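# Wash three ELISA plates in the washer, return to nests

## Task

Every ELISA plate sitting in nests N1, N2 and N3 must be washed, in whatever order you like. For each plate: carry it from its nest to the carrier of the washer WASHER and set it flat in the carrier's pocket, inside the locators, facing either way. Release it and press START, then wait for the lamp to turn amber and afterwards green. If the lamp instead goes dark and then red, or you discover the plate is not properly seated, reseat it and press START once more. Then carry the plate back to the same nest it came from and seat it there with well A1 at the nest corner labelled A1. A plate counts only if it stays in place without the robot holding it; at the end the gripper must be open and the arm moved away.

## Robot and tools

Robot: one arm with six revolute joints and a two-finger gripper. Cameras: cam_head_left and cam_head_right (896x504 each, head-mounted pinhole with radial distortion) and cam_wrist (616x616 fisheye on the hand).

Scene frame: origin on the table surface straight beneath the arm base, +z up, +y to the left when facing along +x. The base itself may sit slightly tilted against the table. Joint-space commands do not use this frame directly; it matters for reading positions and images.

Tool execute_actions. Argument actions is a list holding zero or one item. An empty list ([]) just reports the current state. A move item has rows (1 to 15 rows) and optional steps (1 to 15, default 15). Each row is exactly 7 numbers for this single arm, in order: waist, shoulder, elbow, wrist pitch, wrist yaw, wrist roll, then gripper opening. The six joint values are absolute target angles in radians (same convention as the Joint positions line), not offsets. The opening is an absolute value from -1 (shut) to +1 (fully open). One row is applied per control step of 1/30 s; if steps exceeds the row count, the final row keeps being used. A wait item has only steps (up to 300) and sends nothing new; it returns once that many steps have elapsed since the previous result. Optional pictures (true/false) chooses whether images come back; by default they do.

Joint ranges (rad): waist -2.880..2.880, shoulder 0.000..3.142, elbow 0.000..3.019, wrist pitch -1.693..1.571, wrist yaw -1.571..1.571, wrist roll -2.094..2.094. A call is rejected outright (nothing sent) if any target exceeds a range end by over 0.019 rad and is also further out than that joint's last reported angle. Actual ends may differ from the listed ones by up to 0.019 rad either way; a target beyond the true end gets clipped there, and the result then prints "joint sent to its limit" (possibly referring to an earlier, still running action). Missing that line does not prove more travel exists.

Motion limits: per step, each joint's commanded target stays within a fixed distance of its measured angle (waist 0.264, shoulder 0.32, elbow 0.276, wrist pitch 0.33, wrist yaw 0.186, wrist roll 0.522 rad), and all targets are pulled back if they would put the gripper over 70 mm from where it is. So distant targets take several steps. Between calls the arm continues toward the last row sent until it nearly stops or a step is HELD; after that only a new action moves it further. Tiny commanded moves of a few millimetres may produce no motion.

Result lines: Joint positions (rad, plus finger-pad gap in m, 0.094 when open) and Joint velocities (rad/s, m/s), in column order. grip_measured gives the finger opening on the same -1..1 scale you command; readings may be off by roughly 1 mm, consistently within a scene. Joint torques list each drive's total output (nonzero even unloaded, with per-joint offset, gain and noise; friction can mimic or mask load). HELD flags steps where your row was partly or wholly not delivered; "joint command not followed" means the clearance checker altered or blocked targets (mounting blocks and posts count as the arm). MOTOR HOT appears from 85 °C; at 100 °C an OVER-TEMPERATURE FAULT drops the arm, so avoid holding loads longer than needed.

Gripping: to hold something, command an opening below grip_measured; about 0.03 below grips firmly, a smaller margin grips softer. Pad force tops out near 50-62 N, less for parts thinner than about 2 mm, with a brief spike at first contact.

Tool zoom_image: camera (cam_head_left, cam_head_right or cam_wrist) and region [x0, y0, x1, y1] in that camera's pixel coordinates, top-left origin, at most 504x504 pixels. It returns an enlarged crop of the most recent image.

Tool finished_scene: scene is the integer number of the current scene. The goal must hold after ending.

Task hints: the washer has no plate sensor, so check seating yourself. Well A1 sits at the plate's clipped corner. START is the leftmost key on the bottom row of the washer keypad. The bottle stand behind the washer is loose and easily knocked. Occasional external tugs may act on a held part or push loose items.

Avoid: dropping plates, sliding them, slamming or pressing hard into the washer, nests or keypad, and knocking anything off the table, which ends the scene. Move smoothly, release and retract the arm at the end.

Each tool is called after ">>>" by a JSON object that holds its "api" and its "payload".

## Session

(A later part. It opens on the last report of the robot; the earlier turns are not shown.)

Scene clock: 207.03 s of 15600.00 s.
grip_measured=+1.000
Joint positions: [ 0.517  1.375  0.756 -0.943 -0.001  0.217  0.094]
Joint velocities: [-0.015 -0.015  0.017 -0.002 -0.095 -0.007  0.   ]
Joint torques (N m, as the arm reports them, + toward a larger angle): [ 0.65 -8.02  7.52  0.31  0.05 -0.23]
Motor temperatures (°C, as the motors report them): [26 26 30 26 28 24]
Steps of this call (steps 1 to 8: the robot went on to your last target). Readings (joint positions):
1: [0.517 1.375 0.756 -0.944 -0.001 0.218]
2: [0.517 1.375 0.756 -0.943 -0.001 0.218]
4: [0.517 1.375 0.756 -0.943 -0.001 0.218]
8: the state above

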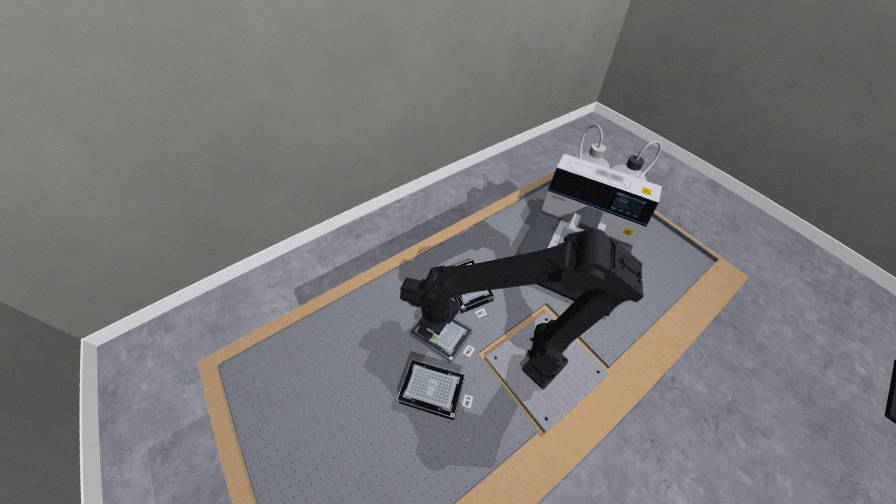

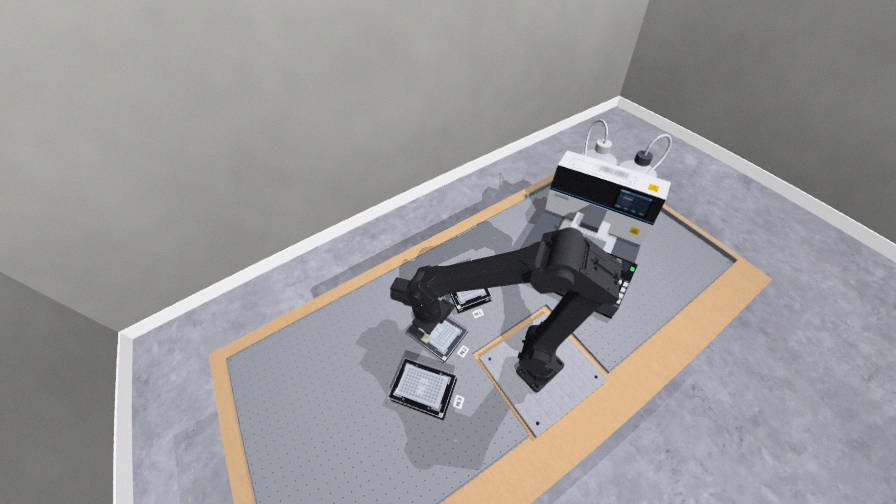

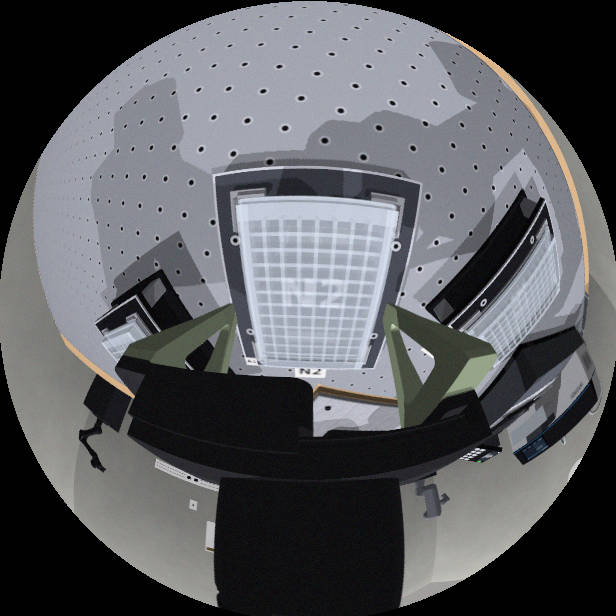

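>>> {"api": "execute_actions", "payload": {"actions": [{"rows":[[0.501,1.385,0.75,-0.94,0,0.254,1],[0.501,1.385,0.75,-0.94,0,0.254,1],[0.501,1.385,0.75,-0.94,0,0.254,1],[0.501,1.385,0.75,-0.94,0,0.254,1],[0.501,1.385,0.75,-0.94,0,0.254,1],[0.501,1.395,0.738,-0.92,0,0.254,1],[0.501,1.395,0.738,-0.91,0,0.254,1],[0.501,1.403,0.728,-0.9,0,0.254,1],[0.501,1.403,0.728,-0.89,0,0.254,1],[0.501,1.411,0.719,-0.882,0,0.254,1]]}], "pictures": false}}

>>> {"api": "execute_actions", "payload": {"actions": [{"steps":8}]}}

Scene clock: 211.40 s of 15600.00 s.
grip_measured=+1.000
Joint positions: [ 0.513  1.394  0.729 -0.894 -0.001  0.236  0.094]
Joint velocities: [-0.005  0.044 -0.027  0.002 -0.007  0.095  0.   ]
Joint torques (N m, as the arm reports them, + toward a larger angle): [-0.65 -7.64  7.21  0.41  0.05  0.09]
Motor temperatures (°C, as the motors report them): [26 26 30 26 28 24]
Steps of this call (steps 1 to 15: the robot went on to your last target; steps 16 to 90: nothing new was sent; then 0.87 s passed at rest; steps 91 to 105: all 15 steps of this action). Readings (joint positions):
91: [0.517 1.375 0.756 -0.943 -0.001 0.220]
92: [0.516 1.375 0.756 -0.943 -0.001 0.224]
94: [0.514 1.375 0.756 -0.943 -0.001 0.229]
98: [0.513 1.376 0.751 -0.926 -0.001 0.234]
105: the state above

Scene clock: 211.67 s of 15600.00 s.
grip_measured=+1.000
Joint positions: [ 0.513  1.395  0.728 -0.892 -0.001  0.237  0.094]
Joint velocities: [-0.005  0.005  0.002 -0.012 -0.007 -0.037  0.   ]
Joint torques (N m, as the arm reports them, + toward a larger angle): [-0.59 -7.92  7.07  0.29  0.06  0.1 ]
Motor temperatures (°C, as the motors report them): [26 26 30 26 28 24]
Steps of this call (steps 1 to 8: the robot went on to your last target). Readings (joint positions):
1: [0.513 1.395 0.728 -0.894 -0.001 0.237]
2: [0.513 1.395 0.728 -0.894 -0.001 0.237]
4: [0.513 1.395 0.728 -0.893 -0.001 0.237]
8: the state above

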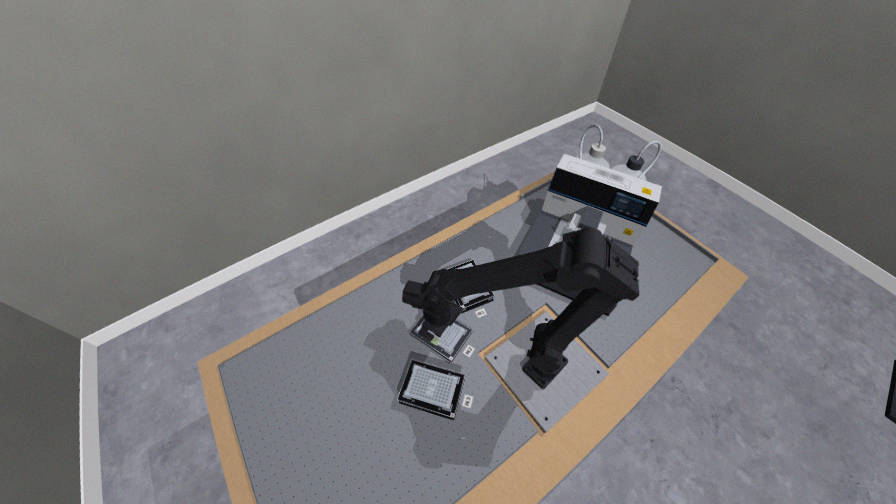

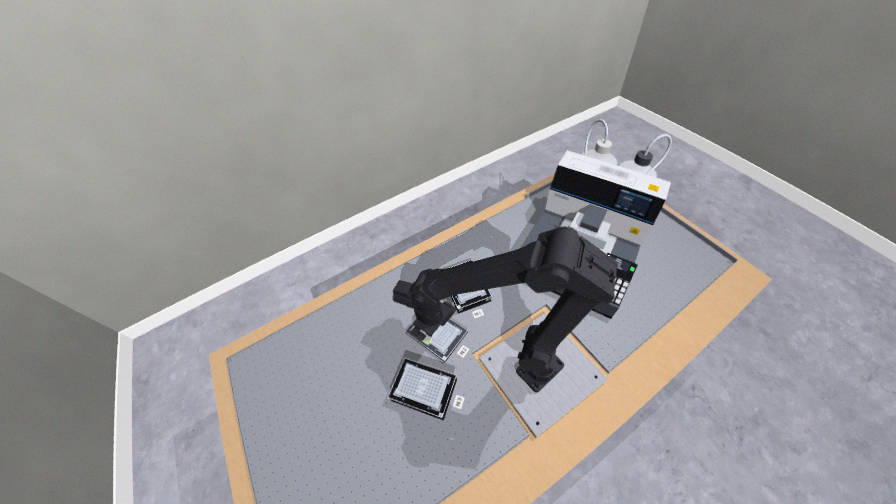

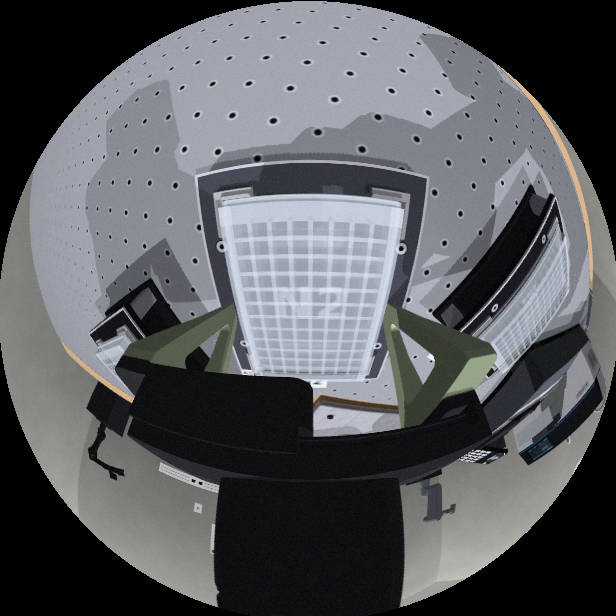

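>>> {"api": "execute_actions", "payload": {"actions": [{"rows":[[0.513,1.4,0.728,-0.892,0,0.24,0.73]]}]}}

>>> {"api": "execute_actions", "payload": {"actions": [{"rows":[[0.513,1.38,0.728,-0.892,0,0.24,0.73],[0.513,1.37,0.728,-0.895,0,0.24,0.73],[0.513,1.36,0.728,-0.905,0,0.24,0.73],[0.513,1.35,0.728,-0.91,0,0.24,0.73],[0.513,1.34,0.728,-0.915,0,0.24,0.73],[0.513,1.33,0.78,-0.92,0,0.24,0.73],[0.513,1.32,0.805,-0.96,0,0.24,0.73],[0.513,1.31,0.83,-1.0,0,0.24,0.73],[0.513,1.3,0.855,-1.04,0,0.24,0.73],[0.513,1.29,0.88,-1.08,0,0.24,0.73],[0.513,1.28,0.905,-1.12,0,0.24,0.73],[0.513,1.27,0.93,-1.16,0,0.24,0.73],[0.513,1.26,0.955,-1.2,0,0.24,0.73],[0.513,1.25,0.98,-1.24,0,0.24,0.73],[0.5,1.24,1.0,-1.28,0,0.22,0.73]]}], "pictures": false}}

>>> {"api": "execute_actions", "payload": {"actions": [{"rows":[[0.48,1.23,1.02,-1.31,0,0.18,0.73],[0.45,1.22,1.02,-1.33,0,0.14,0.73],[0.41,1.22,1.02,-1.33,0,0.1,0.73],[0.37,1.22,1.02,-1.33,0,0.06,0.73],[0.33,1.22,1.02,-1.33,0,0.02,0.73],[0.29,1.22,1.02,-1.33,0,-0.02,0.73],[0.25,1.22,1.02,-1.33,0,-0.06,0.73],[0.21,1.22,1.02,-1.33,0,-0.1,0.73],[0.17,1.22,1.02,-1.33,0,-0.14,0.73],[0.13,1.22,1.02,-1.33,0,-0.18,0.73],[0.09,1.22,1.02,-1.33,0,-0.22,0.73],[0.05,1.22,1.02,-1.33,0,-0.26,0.73],[0.01,1.22,1.02,-1.33,0,-0.3,0.73],[-0.03,1.22,1.02,-1.33,0,-0.34,0.73],[-0.07,1.22,1.02,-1.33,0,-0.39,0.73]]}], "pictures": false}}

>>> {"api": "execute_actions", "payload": {"actions": [{"rows":[[-0.11,1.22,1.02,-1.33,0,-0.44,0.73],[-0.15,1.22,1.02,-1.33,0,-0.49,0.73],[-0.19,1.22,1.02,-1.33,0,-0.54,0.73],[-0.23,1.22,1.02,-1.33,0,-0.59,0.73],[-0.27,1.22,1.02,-1.33,0,-0.64,0.73],[-0.31,1.22,1.02,-1.33,0,-0.69,0.73],[-0.35,1.22,1.02,-1.33,0,-0.74,0.73],[-0.39,1.22,1.02,-1.33,0,-0.79,0.73],[-0.43,1.22,1.02,-1.33,0,-0.84,0.73],[-0.47,1.22,1.02,-1.33,0,-0.89,0.73],[-0.51,1.22,1.02,-1.33,0,-0.94,0.73],[-0.55,1.22,1.02,-1.33,0,-0.99,0.73],[-0.59,1.22,1.02,-1.33,0,-1.04,0.73],[-0.63,1.22,1.02,-1.33,0,-1.09,0.73],[-0.67,1.22,1.02,-1.33,0,-1.14,0.73]]}], "pictures": false}}

>>> {"api": "execute_actions", "payload": {"actions": [{"rows":[[-0.71,1.22,1.02,-1.33,0,-1.19,0.73],[-0.75,1.22,1.02,-1.33,0,-1.24,0.73],[-0.79,1.22,1.02,-1.33,0,-1.29,0.73],[-0.83,1.22,1.02,-1.33,0,-1.34,0.73],[-0.87,1.22,1.02,-1.33,0,-1.39,0.73],[-0.91,1.22,1.02,-1.33,0,-1.44,0.73],[-0.95,1.22,1.02,-1.33,0,-1.49,0.73],[-0.99,1.22,1.02,-1.33,0,-1.492,0.73],[-1.03,1.22,1.02,-1.33,0,-1.492,0.73],[-1.06,1.22,1.02,-1.33,0,-1.492,0.73],[-1.08,1.22,1.02,-1.33,0,-1.492,0.73],[-1.095,1.22,1.02,-1.33,0,-1.492,0.73],[-1.105,1.22,1.02,-1.33,0,-1.492,0.73],[-1.11,1.22,1.02,-1.33,0,-1.492,0.73],[-1.115,1.22,1.02,-1.33,0,-1.492,0.73]]}], "pictures": false}}

>>> {"api": "execute_actions", "payload": {"actions": [{"rows":[[-1.12,1.22,0.96,-1.29,0,-1.492,0.73],[-1.12,1.22,0.948,-1.27,0,-1.492,0.73],[-1.12,1.22,0.936,-1.25,0,-1.492,0.73],[-1.12,1.22,0.924,-1.23,0,-1.492,0.73],[-1.12,1.22,0.912,-1.21,0,-1.492,0.73],[-1.12,1.22,0.9,-1.19,0,-1.492,0.73],[-1.12,1.22,0.888,-1.175,0,-1.492,0.73],[-1.12,1.22,0.876,-1.16,0,-1.492,0.73],[-1.12,1.22,0.864,-1.14,0,-1.492,0.73],[-1.12,1.22,0.852,-1.12,0,-1.492,0.73],[-1.12,1.22,0.84,-1.105,0,-1.492,0.73],[-1.12,1.22,0.828,-1.095,0,-1.492,0.73]]}], "pictures": false}}

>>> {"api": "execute_actions", "payload": {"actions": [{"steps":10}]}}

Scene clock: 231.77 s of 15600.00 s.
grip_measured=+0.754
Joint positions: [ 0.513  1.395  0.728 -0.892  0.001  0.237  0.082]
Joint velocities: [-0.005  0.005  0.002  0.007  0.007  0.022  0.001]
Joint torques (N m, as the arm reports them, + toward a larger angle): [ 0.19 -9.05  7.9  -0.13  0.01 -0.04]
Motor temperatures (°C, as the motors report them): [26 26 29 26 28 24]
Steps of this call (steps 1 to 15: the robot went on to your last target; steps 16 to 90: nothing new was sent; then 16.60 s passed at rest; steps 91 to 105: all 15 steps of this action). Readings (joint positions):
91: [0.513 1.395 0.728 -0.892 -0.001 0.237]
92: [0.513 1.395 0.728 -0.892 0.000 0.237]
94: [0.513 1.395 0.728 -0.892 0.001 0.237]
98: [0.513 1.395 0.728 -0.892 0.001 0.237]
105: the state above

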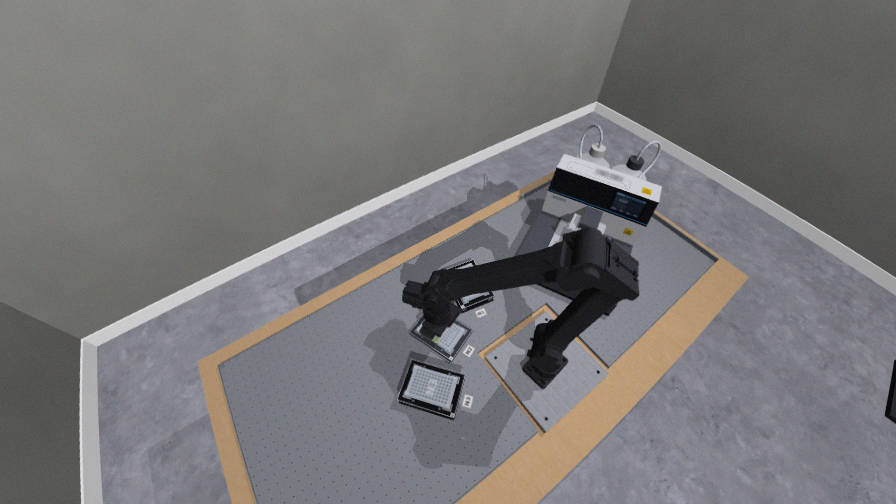

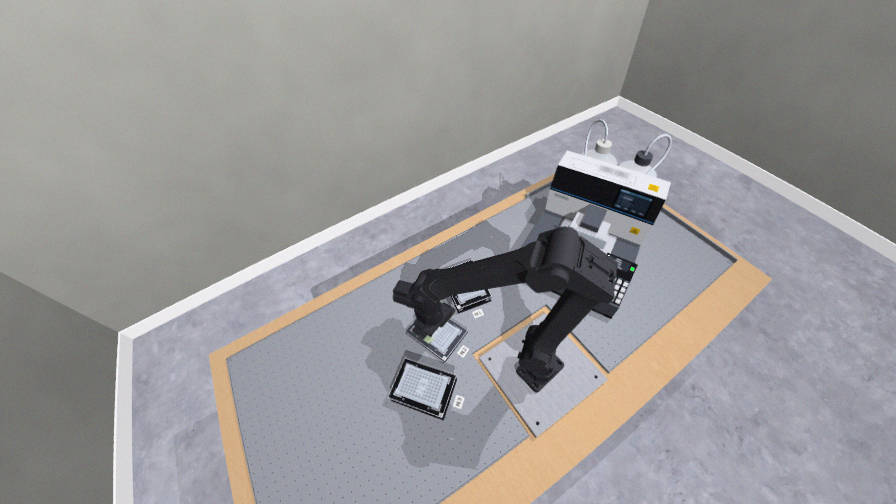

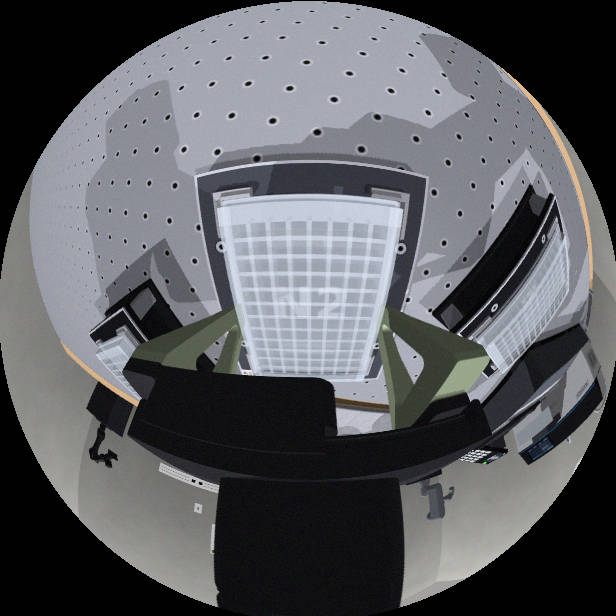

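Scene clock: 232.27 s of 15600.00 s.
grip_measured=+0.754
Joint positions: [ 0.513  1.28   0.909 -1.196  0.001  0.237  0.082]
Joint velocities: [-0.005 -0.357  0.823 -1.087 -0.022  0.037 -0.001]
Joint torques (N m, as the arm reports them, + toward a larger angle): [ -0.74 -11.23  13.24  -0.36   0.    -0.25]
Motor temperatures (°C, as the motors report them): [26 26 29 26 28 24]
Steps of this call (steps 1 to 15: all 15 steps of this action). Readings (joint positions):
1: [0.513 1.395 0.728 -0.892 0.001 0.237]
2: [0.513 1.395 0.728 -0.892 0.001 0.237]
4: [0.513 1.389 0.728 -0.896 0.001 0.237]
8: [0.513 1.353 0.740 -0.941 0.001 0.237]
15: the state above

Scene clock: 232.77 s of 15600.00 s.
grip_measured=+0.754
Joint positions: [-0.003  1.21   0.991 -1.319 -0.001 -0.205  0.082]
Joint velocities: [-1.099 -0.005  0.002  0.002  0.037 -1.15   0.   ]
Joint torques (N m, as the arm reports them, + toward a larger angle): [ 0.02 -7.88 12.7  -0.52  0.03 -0.22]
Motor temperatures (°C, as the motors report them): [26 26 29 26 28 24]
Steps of this call (steps 1 to 15: all 15 steps of this action). Readings (joint positions):
1: [0.511 1.268 0.936 -1.232 0.001 0.230]
2: [0.505 1.255 0.959 -1.263 0.000 0.216]
4: [0.469 1.228 0.985 -1.298 -0.001 0.173]
8: [0.302 1.209 0.991 -1.317 -0.001 0.053]
15: the state above

Scene clock: 233.27 s of 15600.00 s.
grip_measured=+0.754
Joint positions: [-0.598  1.21   0.991 -1.319 -0.001 -0.918  0.082]
Joint velocities: [-1.158 -0.005 -0.007 -0.007  0.081 -1.385  0.   ]
Joint torques (N m, as the arm reports them, + toward a larger angle): [-0.29 -7.68 12.71 -0.6   0.   -0.21]
Motor temperatures (°C, as the motors report them): [26 26 29 26 28 24]
Steps of this call (steps 1 to 15: all 15 steps of this action). Readings (joint positions):
1: [-0.041 1.210 0.991 -1.319 -0.001 -0.247]
2: [-0.079 1.210 0.991 -1.319 -0.001 -0.291]
4: [-0.156 1.210 0.991 -1.319 -0.001 -0.382]
8: [-0.316 1.210 0.991 -1.319 -0.001 -0.573]
15: the state above

Scene clock: 233.77 s of 15600.00 s.
grip_measured=+0.754
Joint positions: [-1.117  1.21   0.991 -1.32  -0.001 -1.44   0.082]
Joint velocities: [-0.21  -0.015 -0.007 -0.012  0.007 -0.315 -0.001]
Joint torques (N m, as the arm reports them, + toward a larger angle): [ 0.88 -7.2  12.8  -0.56 -0.02 -0.23]
Motor temperatures (°C, as the motors report them): [26 26 30 26 28 24]
Steps of this call (steps 1 to 15: all 15 steps of this action). Readings (joint positions):
1: [-0.637 1.210 0.991 -1.319 -0.001 -0.967]
2: [-0.677 1.210 0.991 -1.319 -0.001 -1.017]
4: [-0.757 1.210 0.991 -1.319 -0.001 -1.116]
8: [-0.917 1.210 0.991 -1.319 -0.001 -1.308]
15: the state above

Scene clock: 234.27 s of 15600.00 s.
grip_measured=+0.754
Joint positions: [-1.123  1.21   0.837 -1.113 -0.001 -1.473  0.082]
Joint velocities: [ 0.005  0.015 -0.09   0.066  0.007  0.022 -0.001]
Joint torques (N m, as the arm reports them, + toward a larger angle): [ 0.   -6.95  9.3   0.49 -0.03 -0.23]
Motor temperatures (°C, as the motors report them): [26 26 30 26 28 24]
Steps of this call (steps 1 to 15: all 15 steps of this action). Readings (joint positions):
1: [-1.122 1.210 0.988 -1.315 -0.001 -1.446]
2: [-1.123 1.210 0.983 -1.304 -0.001 -1.452]
4: [-1.123 1.210 0.961 -1.271 -0.001 -1.460]
8: [-1.123 1.210 0.907 -1.201 -0.001 -1.469]
15: the state above

Scene clock: 234.60 s of 15600.00 s.
grip_measured=+0.754
Joint positions: [-1.123  1.21   0.835 -1.106 -0.001 -1.475  0.082]
Joint velocities: [ 0.005  0.005  0.002 -0.002 -0.037 -0.007 -0.001]
Joint torques (N m, as the arm reports them, + toward a larger angle): [-0.09 -6.94  9.02  0.45 -0.03 -0.23]
Motor temperatures (°C, as the motors report them): [26 26 30 26 28 24]
Steps of this call (steps 1 to 10: the robot went on to your last target). Readings (joint positions):
1: [-1.123 1.210 0.835 -1.111 -0.001 -1.474]
2: [-1.123 1.210 0.835 -1.110 -0.001 -1.474]
4: [-1.123 1.210 0.835 -1.107 -0.001 -1.474]
8: [-1.123 1.210 0.835 -1.106 -0.001 -1.475]
10: the state above

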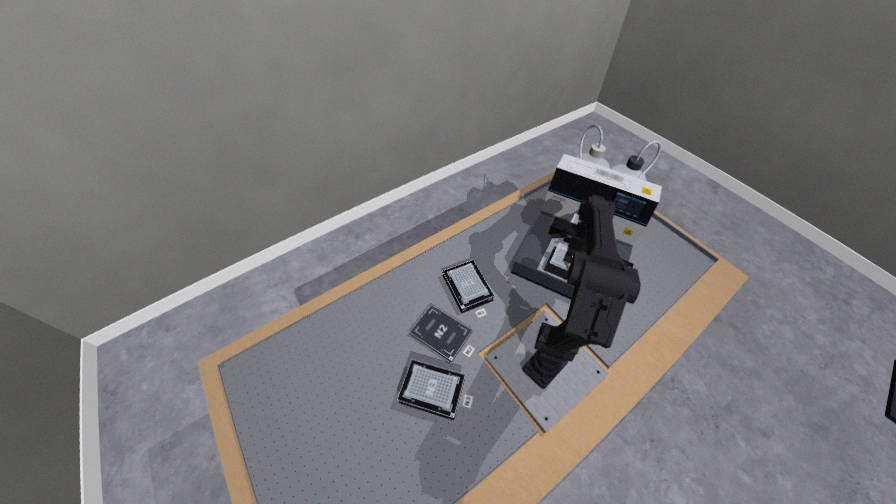

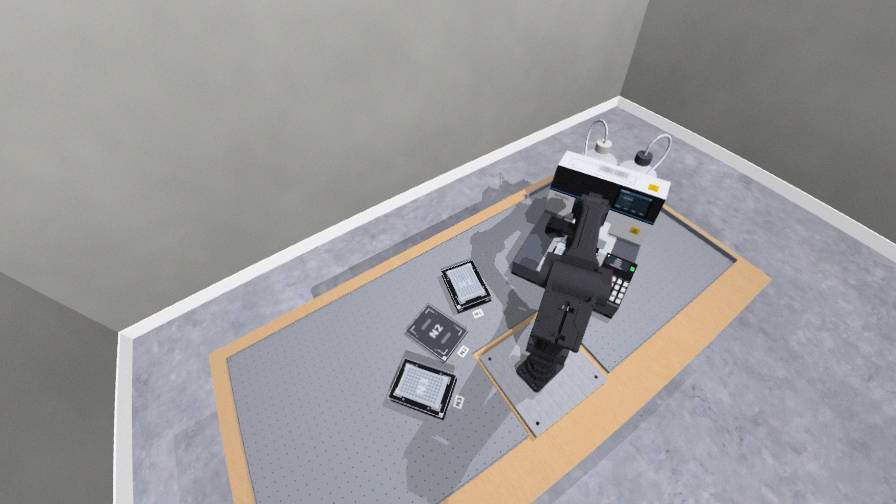

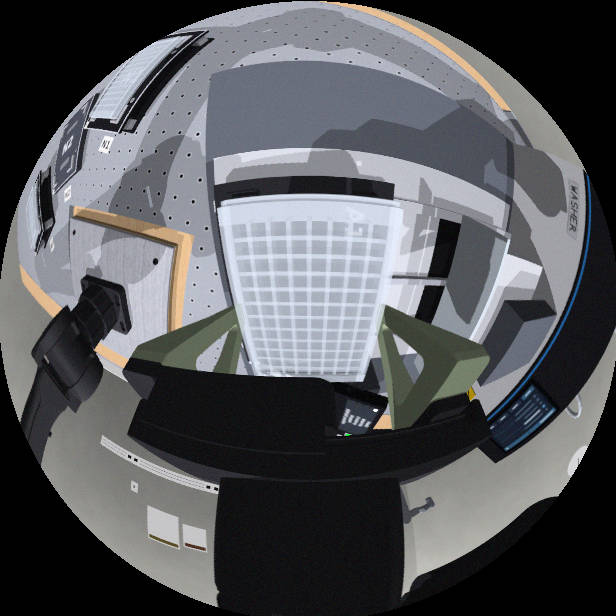

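>>> {"api": "execute_actions", "payload": {"actions": [{"rows":[[-1.141,1.23,0.83,-1.1,0,-1.48,0.73],[-1.141,1.236,0.83,-1.1,0,-1.48,0.73],[-1.141,1.242,0.83,-1.1,0,-1.48,0.73],[-1.141,1.248,0.83,-1.1,0,-1.48,0.73],[-1.141,1.254,0.83,-1.1,0,-1.48,0.73],[-1.141,1.26,0.83,-1.1,0,-1.48,0.73],[-1.141,1.266,0.83,-1.1,0,-1.48,0.73],[-1.141,1.272,0.83,-1.1,0,-1.48,0.73],[-1.141,1.278,0.83,-1.1,0,-1.48,0.73],[-1.141,1.284,0.83,-1.1,0,-1.48,0.73]]}]}}

>>> {"api": "zoom_image", "payload": {"camera": "cam_wrist", "region": [160,120,460,400]}}

Scene clock: 238.10 s of 15600.00 s.
grip_measured=+0.754
Joint positions: [-1.129  1.274  0.835 -1.106 -0.001 -1.475  0.082]
Joint velocities: [-0.005 -0.005 -0.017 -0.022  0.007 -0.022 -0.001]
Joint torques (N m, as the arm reports them, + toward a larger angle): [-0.96 -7.4   8.75  0.05 -0.03 -0.12]
Motor temperatures (°C, as the motors report them): [26 26 30 26 28 24]
Steps of this call (steps 1 to 15: the robot went on to your last target; steps 16 to 90: nothing new was sent; steps 91 to 105: all 15 steps of this action). Readings (joint positions):
91: [-1.123 1.210 0.835 -1.106 -0.001 -1.475]
92: [-1.125 1.211 0.835 -1.106 -0.001 -1.475]
94: [-1.127 1.217 0.835 -1.106 -0.001 -1.475]
98: [-1.129 1.242 0.835 -1.106 -0.001 -1.475]
105: the state above

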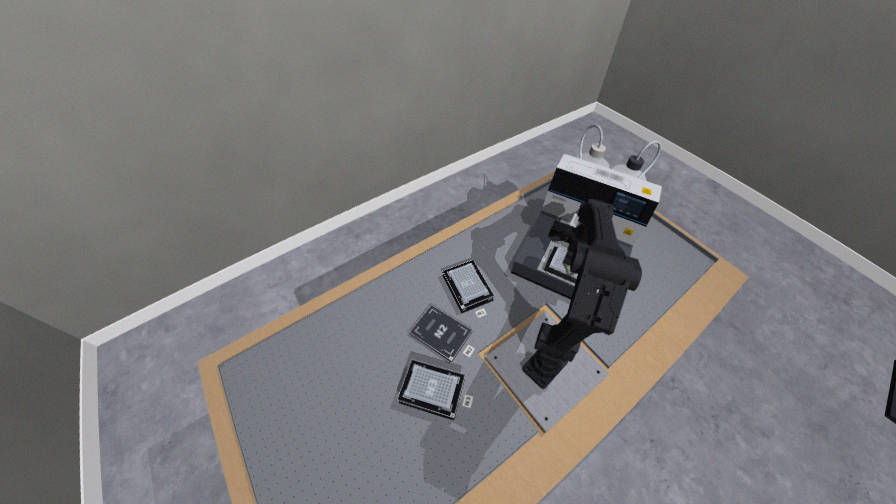

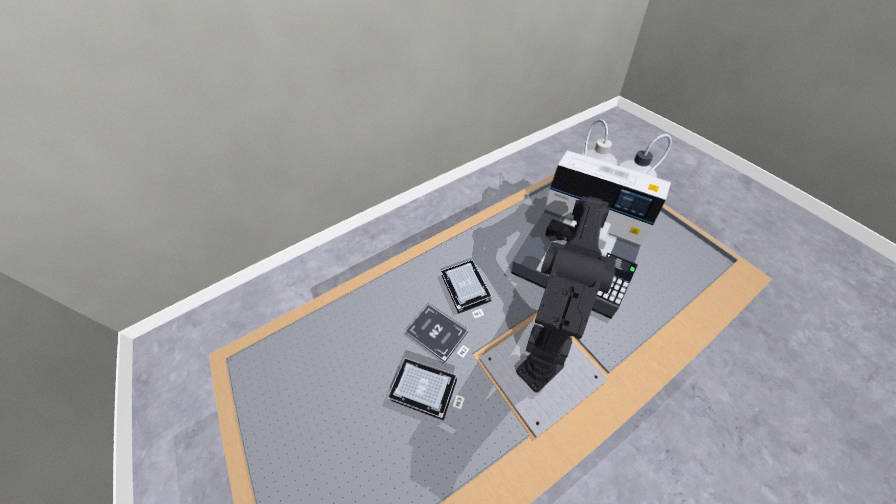

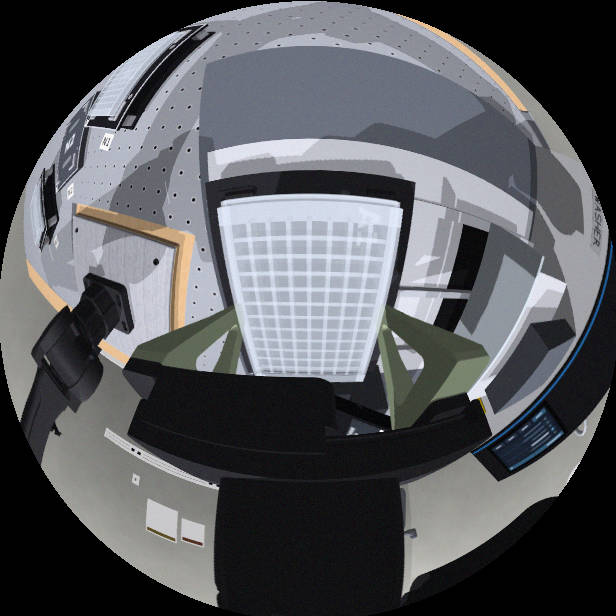

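Region (160, 120, 460, 400) of cam_wrist's 616x616 image, scaled by 1.680, with more detail than that image has; it fills the top 470 rows of this view, and the rest is white.

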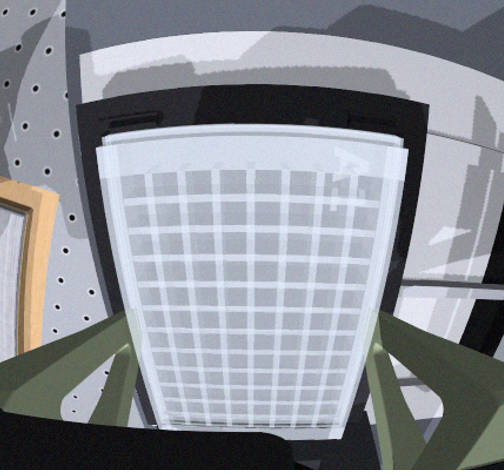

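>>> {"api": "execute_actions", "payload": {"actions": [{"rows":[[-1.13,1.295,0.83,-1.093,0,-1.48,0.73],[-1.13,1.295,0.83,-1.093,0,-1.48,0.73],[-1.13,1.295,0.83,-1.093,0,-1.48,0.73],[-1.13,1.303,0.83,-1.093,0,-1.48,0.73],[-1.13,1.303,0.83,-1.093,0,-1.48,0.73],[-1.13,1.303,0.83,-1.093,0,-1.48,0.73],[-1.13,1.31,0.83,-1.093,0,-1.48,0.73]],"steps":13}], "pictures": false}}

>>> {"api": "execute_actions", "payload": {"actions": [{"rows":[[-1.13,1.293,0.835,-1.103,0,-1.48,1]],"steps":10}]}}

Scene clock: 241.53 s of 15600.00 s.
grip_measured=+0.754
Joint positions: [-1.129  1.286  0.835 -1.103 -0.001 -1.475  0.082]
Joint velocities: [ 0.005  0.015  0.002 -0.002 -0.007  0.051  0.001]
Joint torques (N m, as the arm reports them, + toward a larger angle): [-0.42 -6.25  8.75  0.27 -0.03 -0.12]
Motor temperatures (°C, as the motors report them): [26 26 30 26 28 24]
Steps of this call (steps 1 to 15: the robot went on to your last target; steps 16 to 90: nothing new was sent; steps 91 to 103: all 13 steps of this action). Readings (joint positions):
91: [-1.129 1.274 0.835 -1.105 -0.001 -1.475]
92: [-1.129 1.275 0.835 -1.105 -0.001 -1.475]
94: [-1.129 1.276 0.835 -1.104 -0.001 -1.475]
98: [-1.129 1.286 0.835 -1.103 -0.001 -1.475]
103: the state above

Scene clock: 241.87 s of 15600.00 s.
grip_measured=+1.000
Joint positions: [-1.129  1.286  0.835 -1.103 -0.001 -1.475  0.094]
Joint velocities: [-0.005  0.005  0.002 -0.002 -0.037 -0.022  0.   ]
Joint torques (N m, as the arm reports them, + toward a larger angle): [-0.33 -8.06  9.21 -0.15 -0.03 -0.12]
Motor temperatures (°C, as the motors report them): [26 26 30 26 28 24]
Steps of this call (steps 1 to 10: all 10 steps of this action). Readings (joint positions):
1: [-1.129 1.286 0.835 -1.103 -0.001 -1.475]
2: [-1.129 1.286 0.835 -1.103 -0.001 -1.475]
4: [-1.129 1.286 0.835 -1.103 -0.001 -1.475]
8: [-1.129 1.286 0.835 -1.103 -0.001 -1.475]
10: the state above

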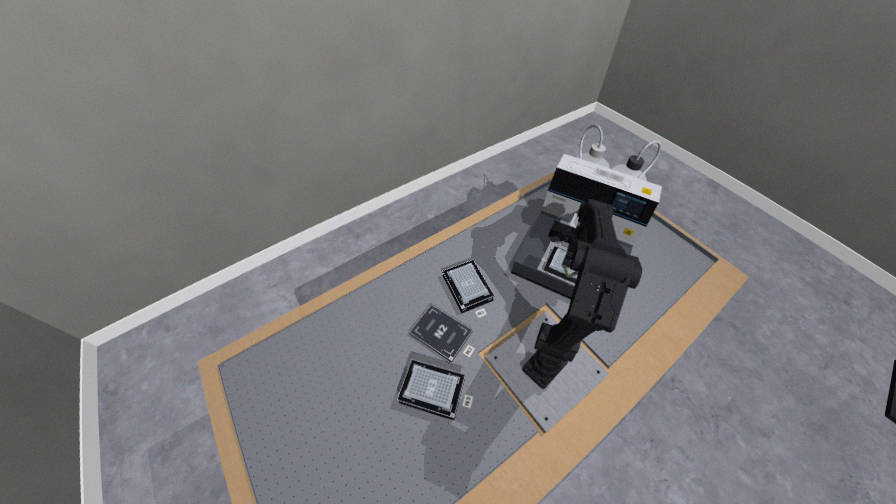

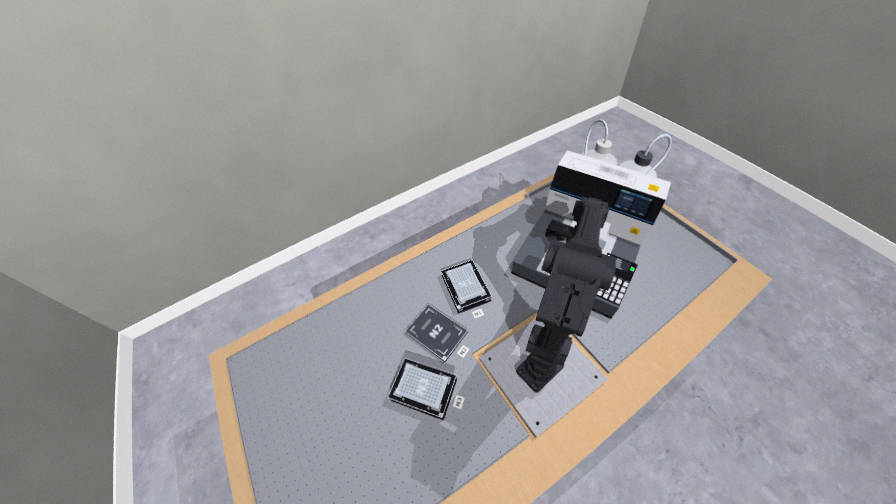

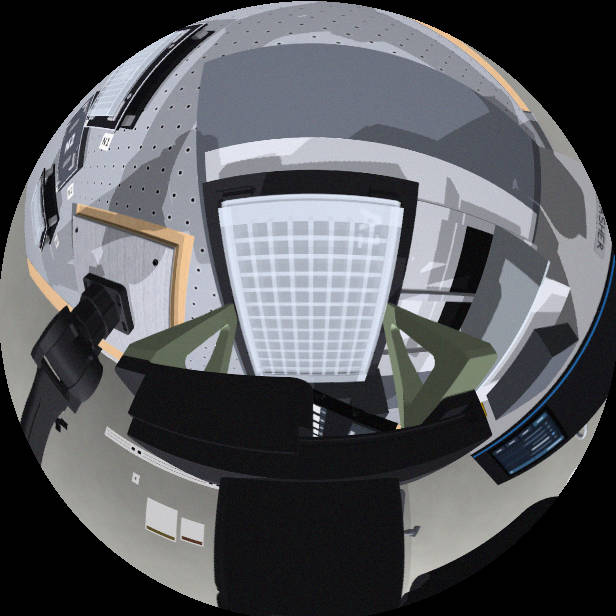

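>>> {"api": "execute_actions", "payload": {"actions": [{"rows":[[-1.129,1.27,0.835,-1.103,0,-1.475,1],[-1.129,1.25,0.835,-1.103,0,-1.475,1],[-1.129,1.23,0.835,-1.103,0,-1.475,1],[-1.129,1.21,0.85,-1.13,0,-1.475,1],[-1.129,1.19,0.88,-1.17,0,-1.475,1],[-1.129,1.17,0.91,-1.21,0,-1.475,1],[-1.129,1.15,0.93,-1.25,0,-1.475,1],[-1.129,1.15,0.94,-1.28,0,-1.475,1]]}]}}

>>> {"api": "execute_actions", "payload": {"actions": [{"rows":[[-1.17,1.15,0.94,-1.28,0,-1.51,0],[-1.21,1.15,0.94,-1.28,0,-1.55,-1],[-1.25,1.15,0.94,-1.28,0,-1.59,-1],[-1.29,1.15,0.94,-1.28,0,-1.63,-1],[-1.33,1.15,0.94,-1.28,0,-1.67,-1],[-1.37,1.15,0.94,-1.28,0,-1.71,-1],[-1.40,1.15,0.94,-1.28,0,-1.74,-1],[-1.42,1.15,0.94,-1.28,0,-1.744,-1],[-1.428,1.15,0.94,-1.28,0,-1.744,-1]]}], "pictures": false}}

>>> {"api": "execute_actions", "payload": {"actions": [{"rows":[[-1.428,1.15,0.88,-1.25,0,-1.744,-1],[-1.428,1.15,0.84,-1.22,0,-1.744,-1],[-1.428,1.15,0.80,-1.19,0,-1.744,-1],[-1.428,1.15,0.77,-1.16,0,-1.744,-1],[-1.428,1.15,0.75,-1.14,0,-1.744,-1],[-1.428,1.15,0.737,-1.125,0,-1.744,-1]]}]}}

Scene clock: 256.77 s of 15600.00 s.
grip_measured=+1.000
Joint positions: [-1.129  1.135  0.905 -1.268 -0.001 -1.475  0.094]
Joint velocities: [-0.005  0.034 -0.012 -0.051  0.007 -0.022  0.   ]
Joint torques (N m, as the arm reports them, + toward a larger angle): [-0.25 -5.63 13.24 -0.41 -0.03 -0.06]
Motor temperatures (°C, as the motors report them): [26 26 30 26 28 24]
Steps of this call (steps 1 to 15: the robot went on to your last target; steps 16 to 90: nothing new was sent; then 11.40 s passed at rest; steps 91 to 105: all 15 steps of this action). Readings (joint positions):
91: [-1.129 1.286 0.835 -1.103 -0.001 -1.475]
92: [-1.129 1.284 0.835 -1.103 -0.001 -1.475]
94: [-1.129 1.271 0.835 -1.106 -0.001 -1.475]
98: [-1.129 1.199 0.860 -1.200 -0.001 -1.475]
105: the state above

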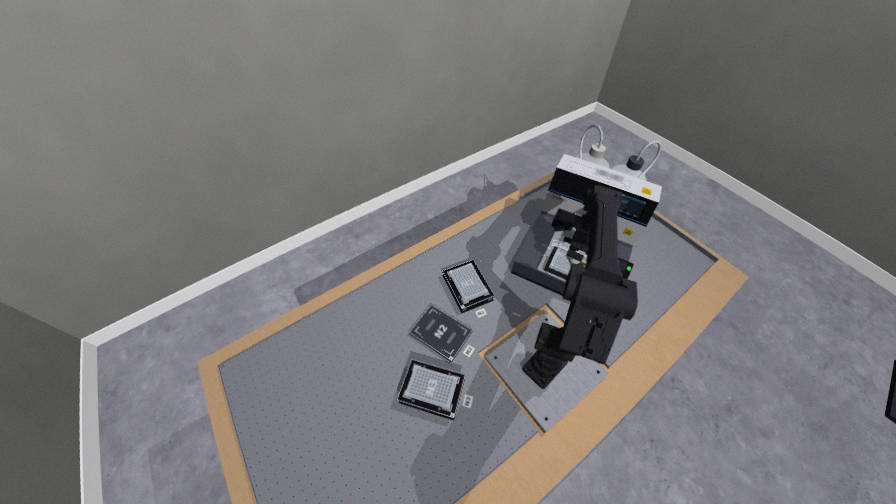

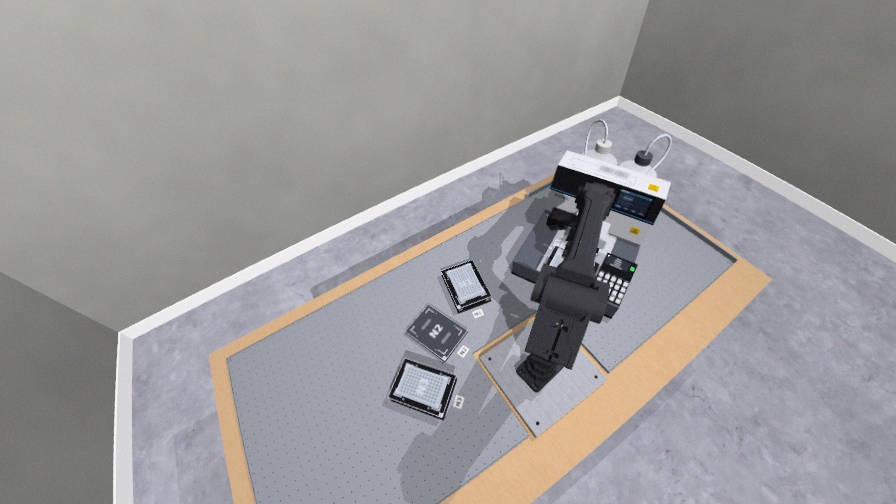

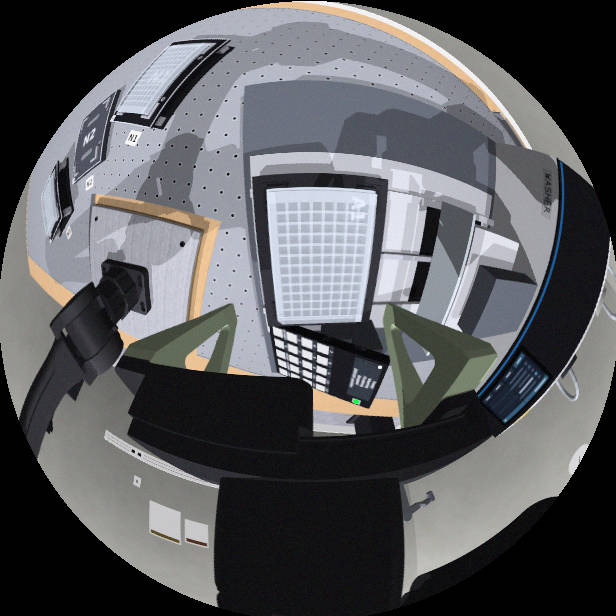

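Scene clock: 257.27 s of 15600.00 s.
grip_measured=-0.993
Joint positions: [-1.443  1.136  0.905 -1.271  0.    -1.707  0.   ]
Joint velocities: [ 0.054 -0.005 -0.012 -0.012  0.007 -0.11  -0.   ]
Joint torques (N m, as the arm reports them, + toward a larger angle): [ 0.5  -5.57 13.31 -0.48 -0.06 -0.23]
Motor temperatures (°C, as the motors report them): [26 26 30 26 28 24]
Steps of this call (steps 1 to 15: all 15 steps of this action). Readings (joint positions):
1: [-1.132 1.135 0.905 -1.271 -0.001 -1.478]
2: [-1.141 1.136 0.905 -1.271 -0.001 -1.488]
4: [-1.188 1.136 0.905 -1.271 -0.001 -1.525]
8: [-1.361 1.136 0.905 -1.271 -0.001 -1.630]
15: the state above

Scene clock: 257.77 s of 15600.00 s.
grip_measured=-0.994
Joint positions: [-1.44   1.144  0.733 -1.136  0.    -1.726  0.   ]
Joint velocities: [ 0.005  0.005 -0.017  0.022  0.022 -0.066 -0.   ]
Joint torques (N m, as the arm reports them, + toward a larger angle): [ 0.48 -5.49  9.76  0.32 -0.06 -0.25]
Motor temperatures (°C, as the motors report them): [26 26 30 26 28 24]
Steps of this call (steps 1 to 15: all 15 steps of this action). Readings (joint positions):
1: [-1.441 1.136 0.904 -1.268 0.000 -1.711]
2: [-1.440 1.136 0.896 -1.257 0.000 -1.714]
4: [-1.440 1.136 0.852 -1.210 0.000 -1.718]
8: [-1.440 1.140 0.746 -1.151 0.000 -1.723]
15: the state above

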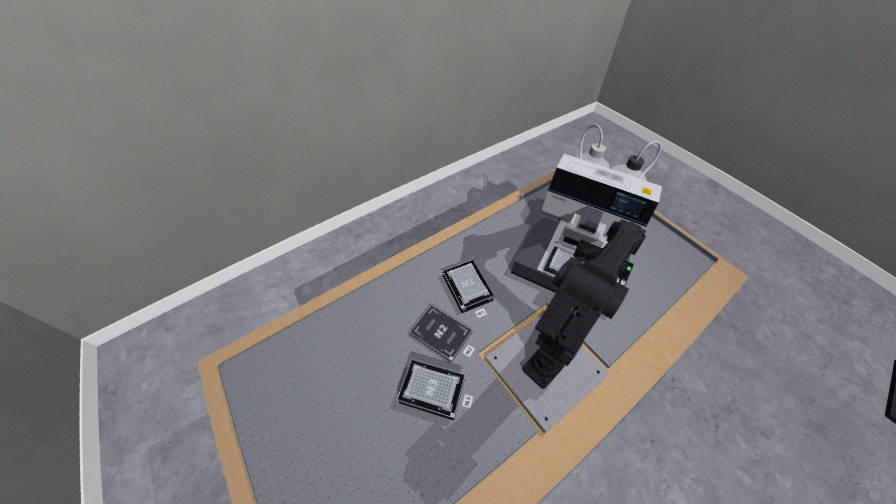

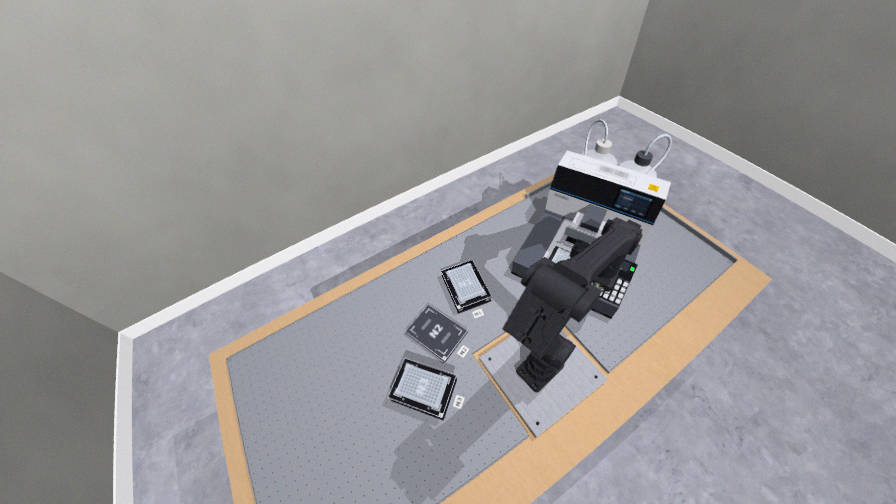

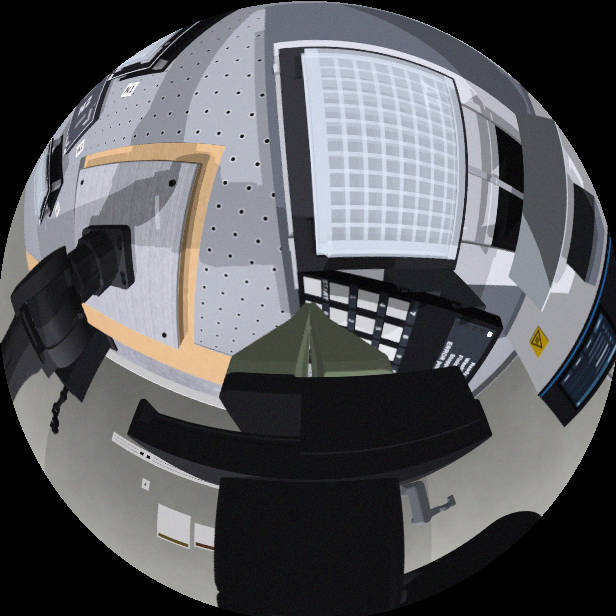

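>>> {"api": "execute_actions", "payload": {"actions": [{"rows":[[-1.42,1.15,0.76,-1.125,0,-1.744,-1],[-1.408,1.15,0.785,-1.125,0,-1.744,-1]]}], "pictures": false}}

>>> {"api": "zoom_image", "payload": {"camera": "cam_wrist", "region": [260, 30, 500, 280]}}

Scene clock: 260.17 s of 15600.00 s.
grip_measured=-0.994
Joint positions: [-1.417  1.144  0.733 -1.135  0.    -1.727  0.   ]
Joint velocities: [-0.015 -0.015 -0.007  0.002 -0.037  0.037 -0.001]
Joint torques (N m, as the arm reports them, + toward a larger angle): [ 0.35 -5.5  14.27  0.26 -0.06 -0.24]
Motor temperatures (°C, as the motors report them): [26 26 30 26 28 24]
Steps of this call (steps 1 to 15: the robot went on to your last target; steps 16 to 57: nothing new was sent; steps 58 to 72: all 15 steps of this action). Readings (joint positions):
58: [-1.439 1.144 0.733 -1.135 0.000 -1.727]
59: [-1.436 1.144 0.733 -1.135 0.000 -1.727]
61: [-1.427 1.144 0.733 -1.135 0.000 -1.727]
65: [-1.417 1.144 0.733 -1.135 0.000 -1.727]
72: the state above

Region (260, 30, 500, 280) of cam_wrist's 616x616 image, scaled by 2.016, with more detail than that image has; it fills the left 484 columns of this view, and the rest is white.

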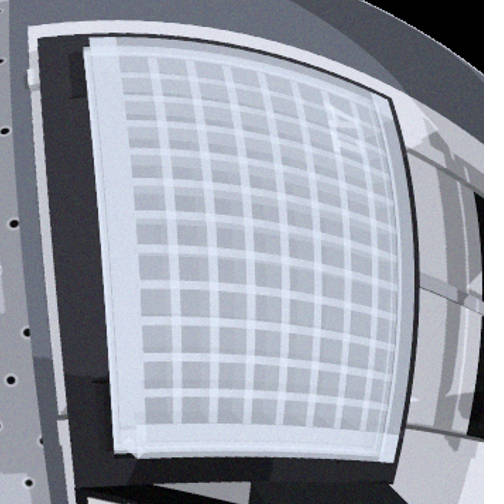

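Cut corner bottom-left; fine.

>>> {"api": "execute_actions", "payload": {"actions": [{"rows":[[-1.41,1.15,0.80,-1.125,0,-1.744,-1]]}], "pictures": false}}

Scene clock: 261.93 s of 15600.00 s.
grip_measured=-0.994
Joint positions: [-1.417  1.144  0.75  -1.135  0.    -1.727  0.   ]
Joint velocities: [-0.005 -0.005  0.002  0.017  0.007  0.022 -0.001]
Joint torques (N m, as the arm reports them, + toward a larger angle): [ 0.22 -5.61 14.2   0.27 -0.06 -0.24]
Motor temperatures (°C, as the motors report them): [26 26 31 26 28 24]
Steps of this call (steps 1 to 15: the robot went on to your last target; steps 16 to 38: nothing new was sent; steps 39 to 53: all 15 steps of this action). Readings (joint positions):
39: [-1.417 1.144 0.734 -1.135 0.000 -1.727]
40: [-1.417 1.144 0.736 -1.135 0.000 -1.727]
42: [-1.417 1.144 0.742 -1.135 0.000 -1.727]
46: [-1.417 1.144 0.750 -1.135 0.000 -1.727]
53: the state above


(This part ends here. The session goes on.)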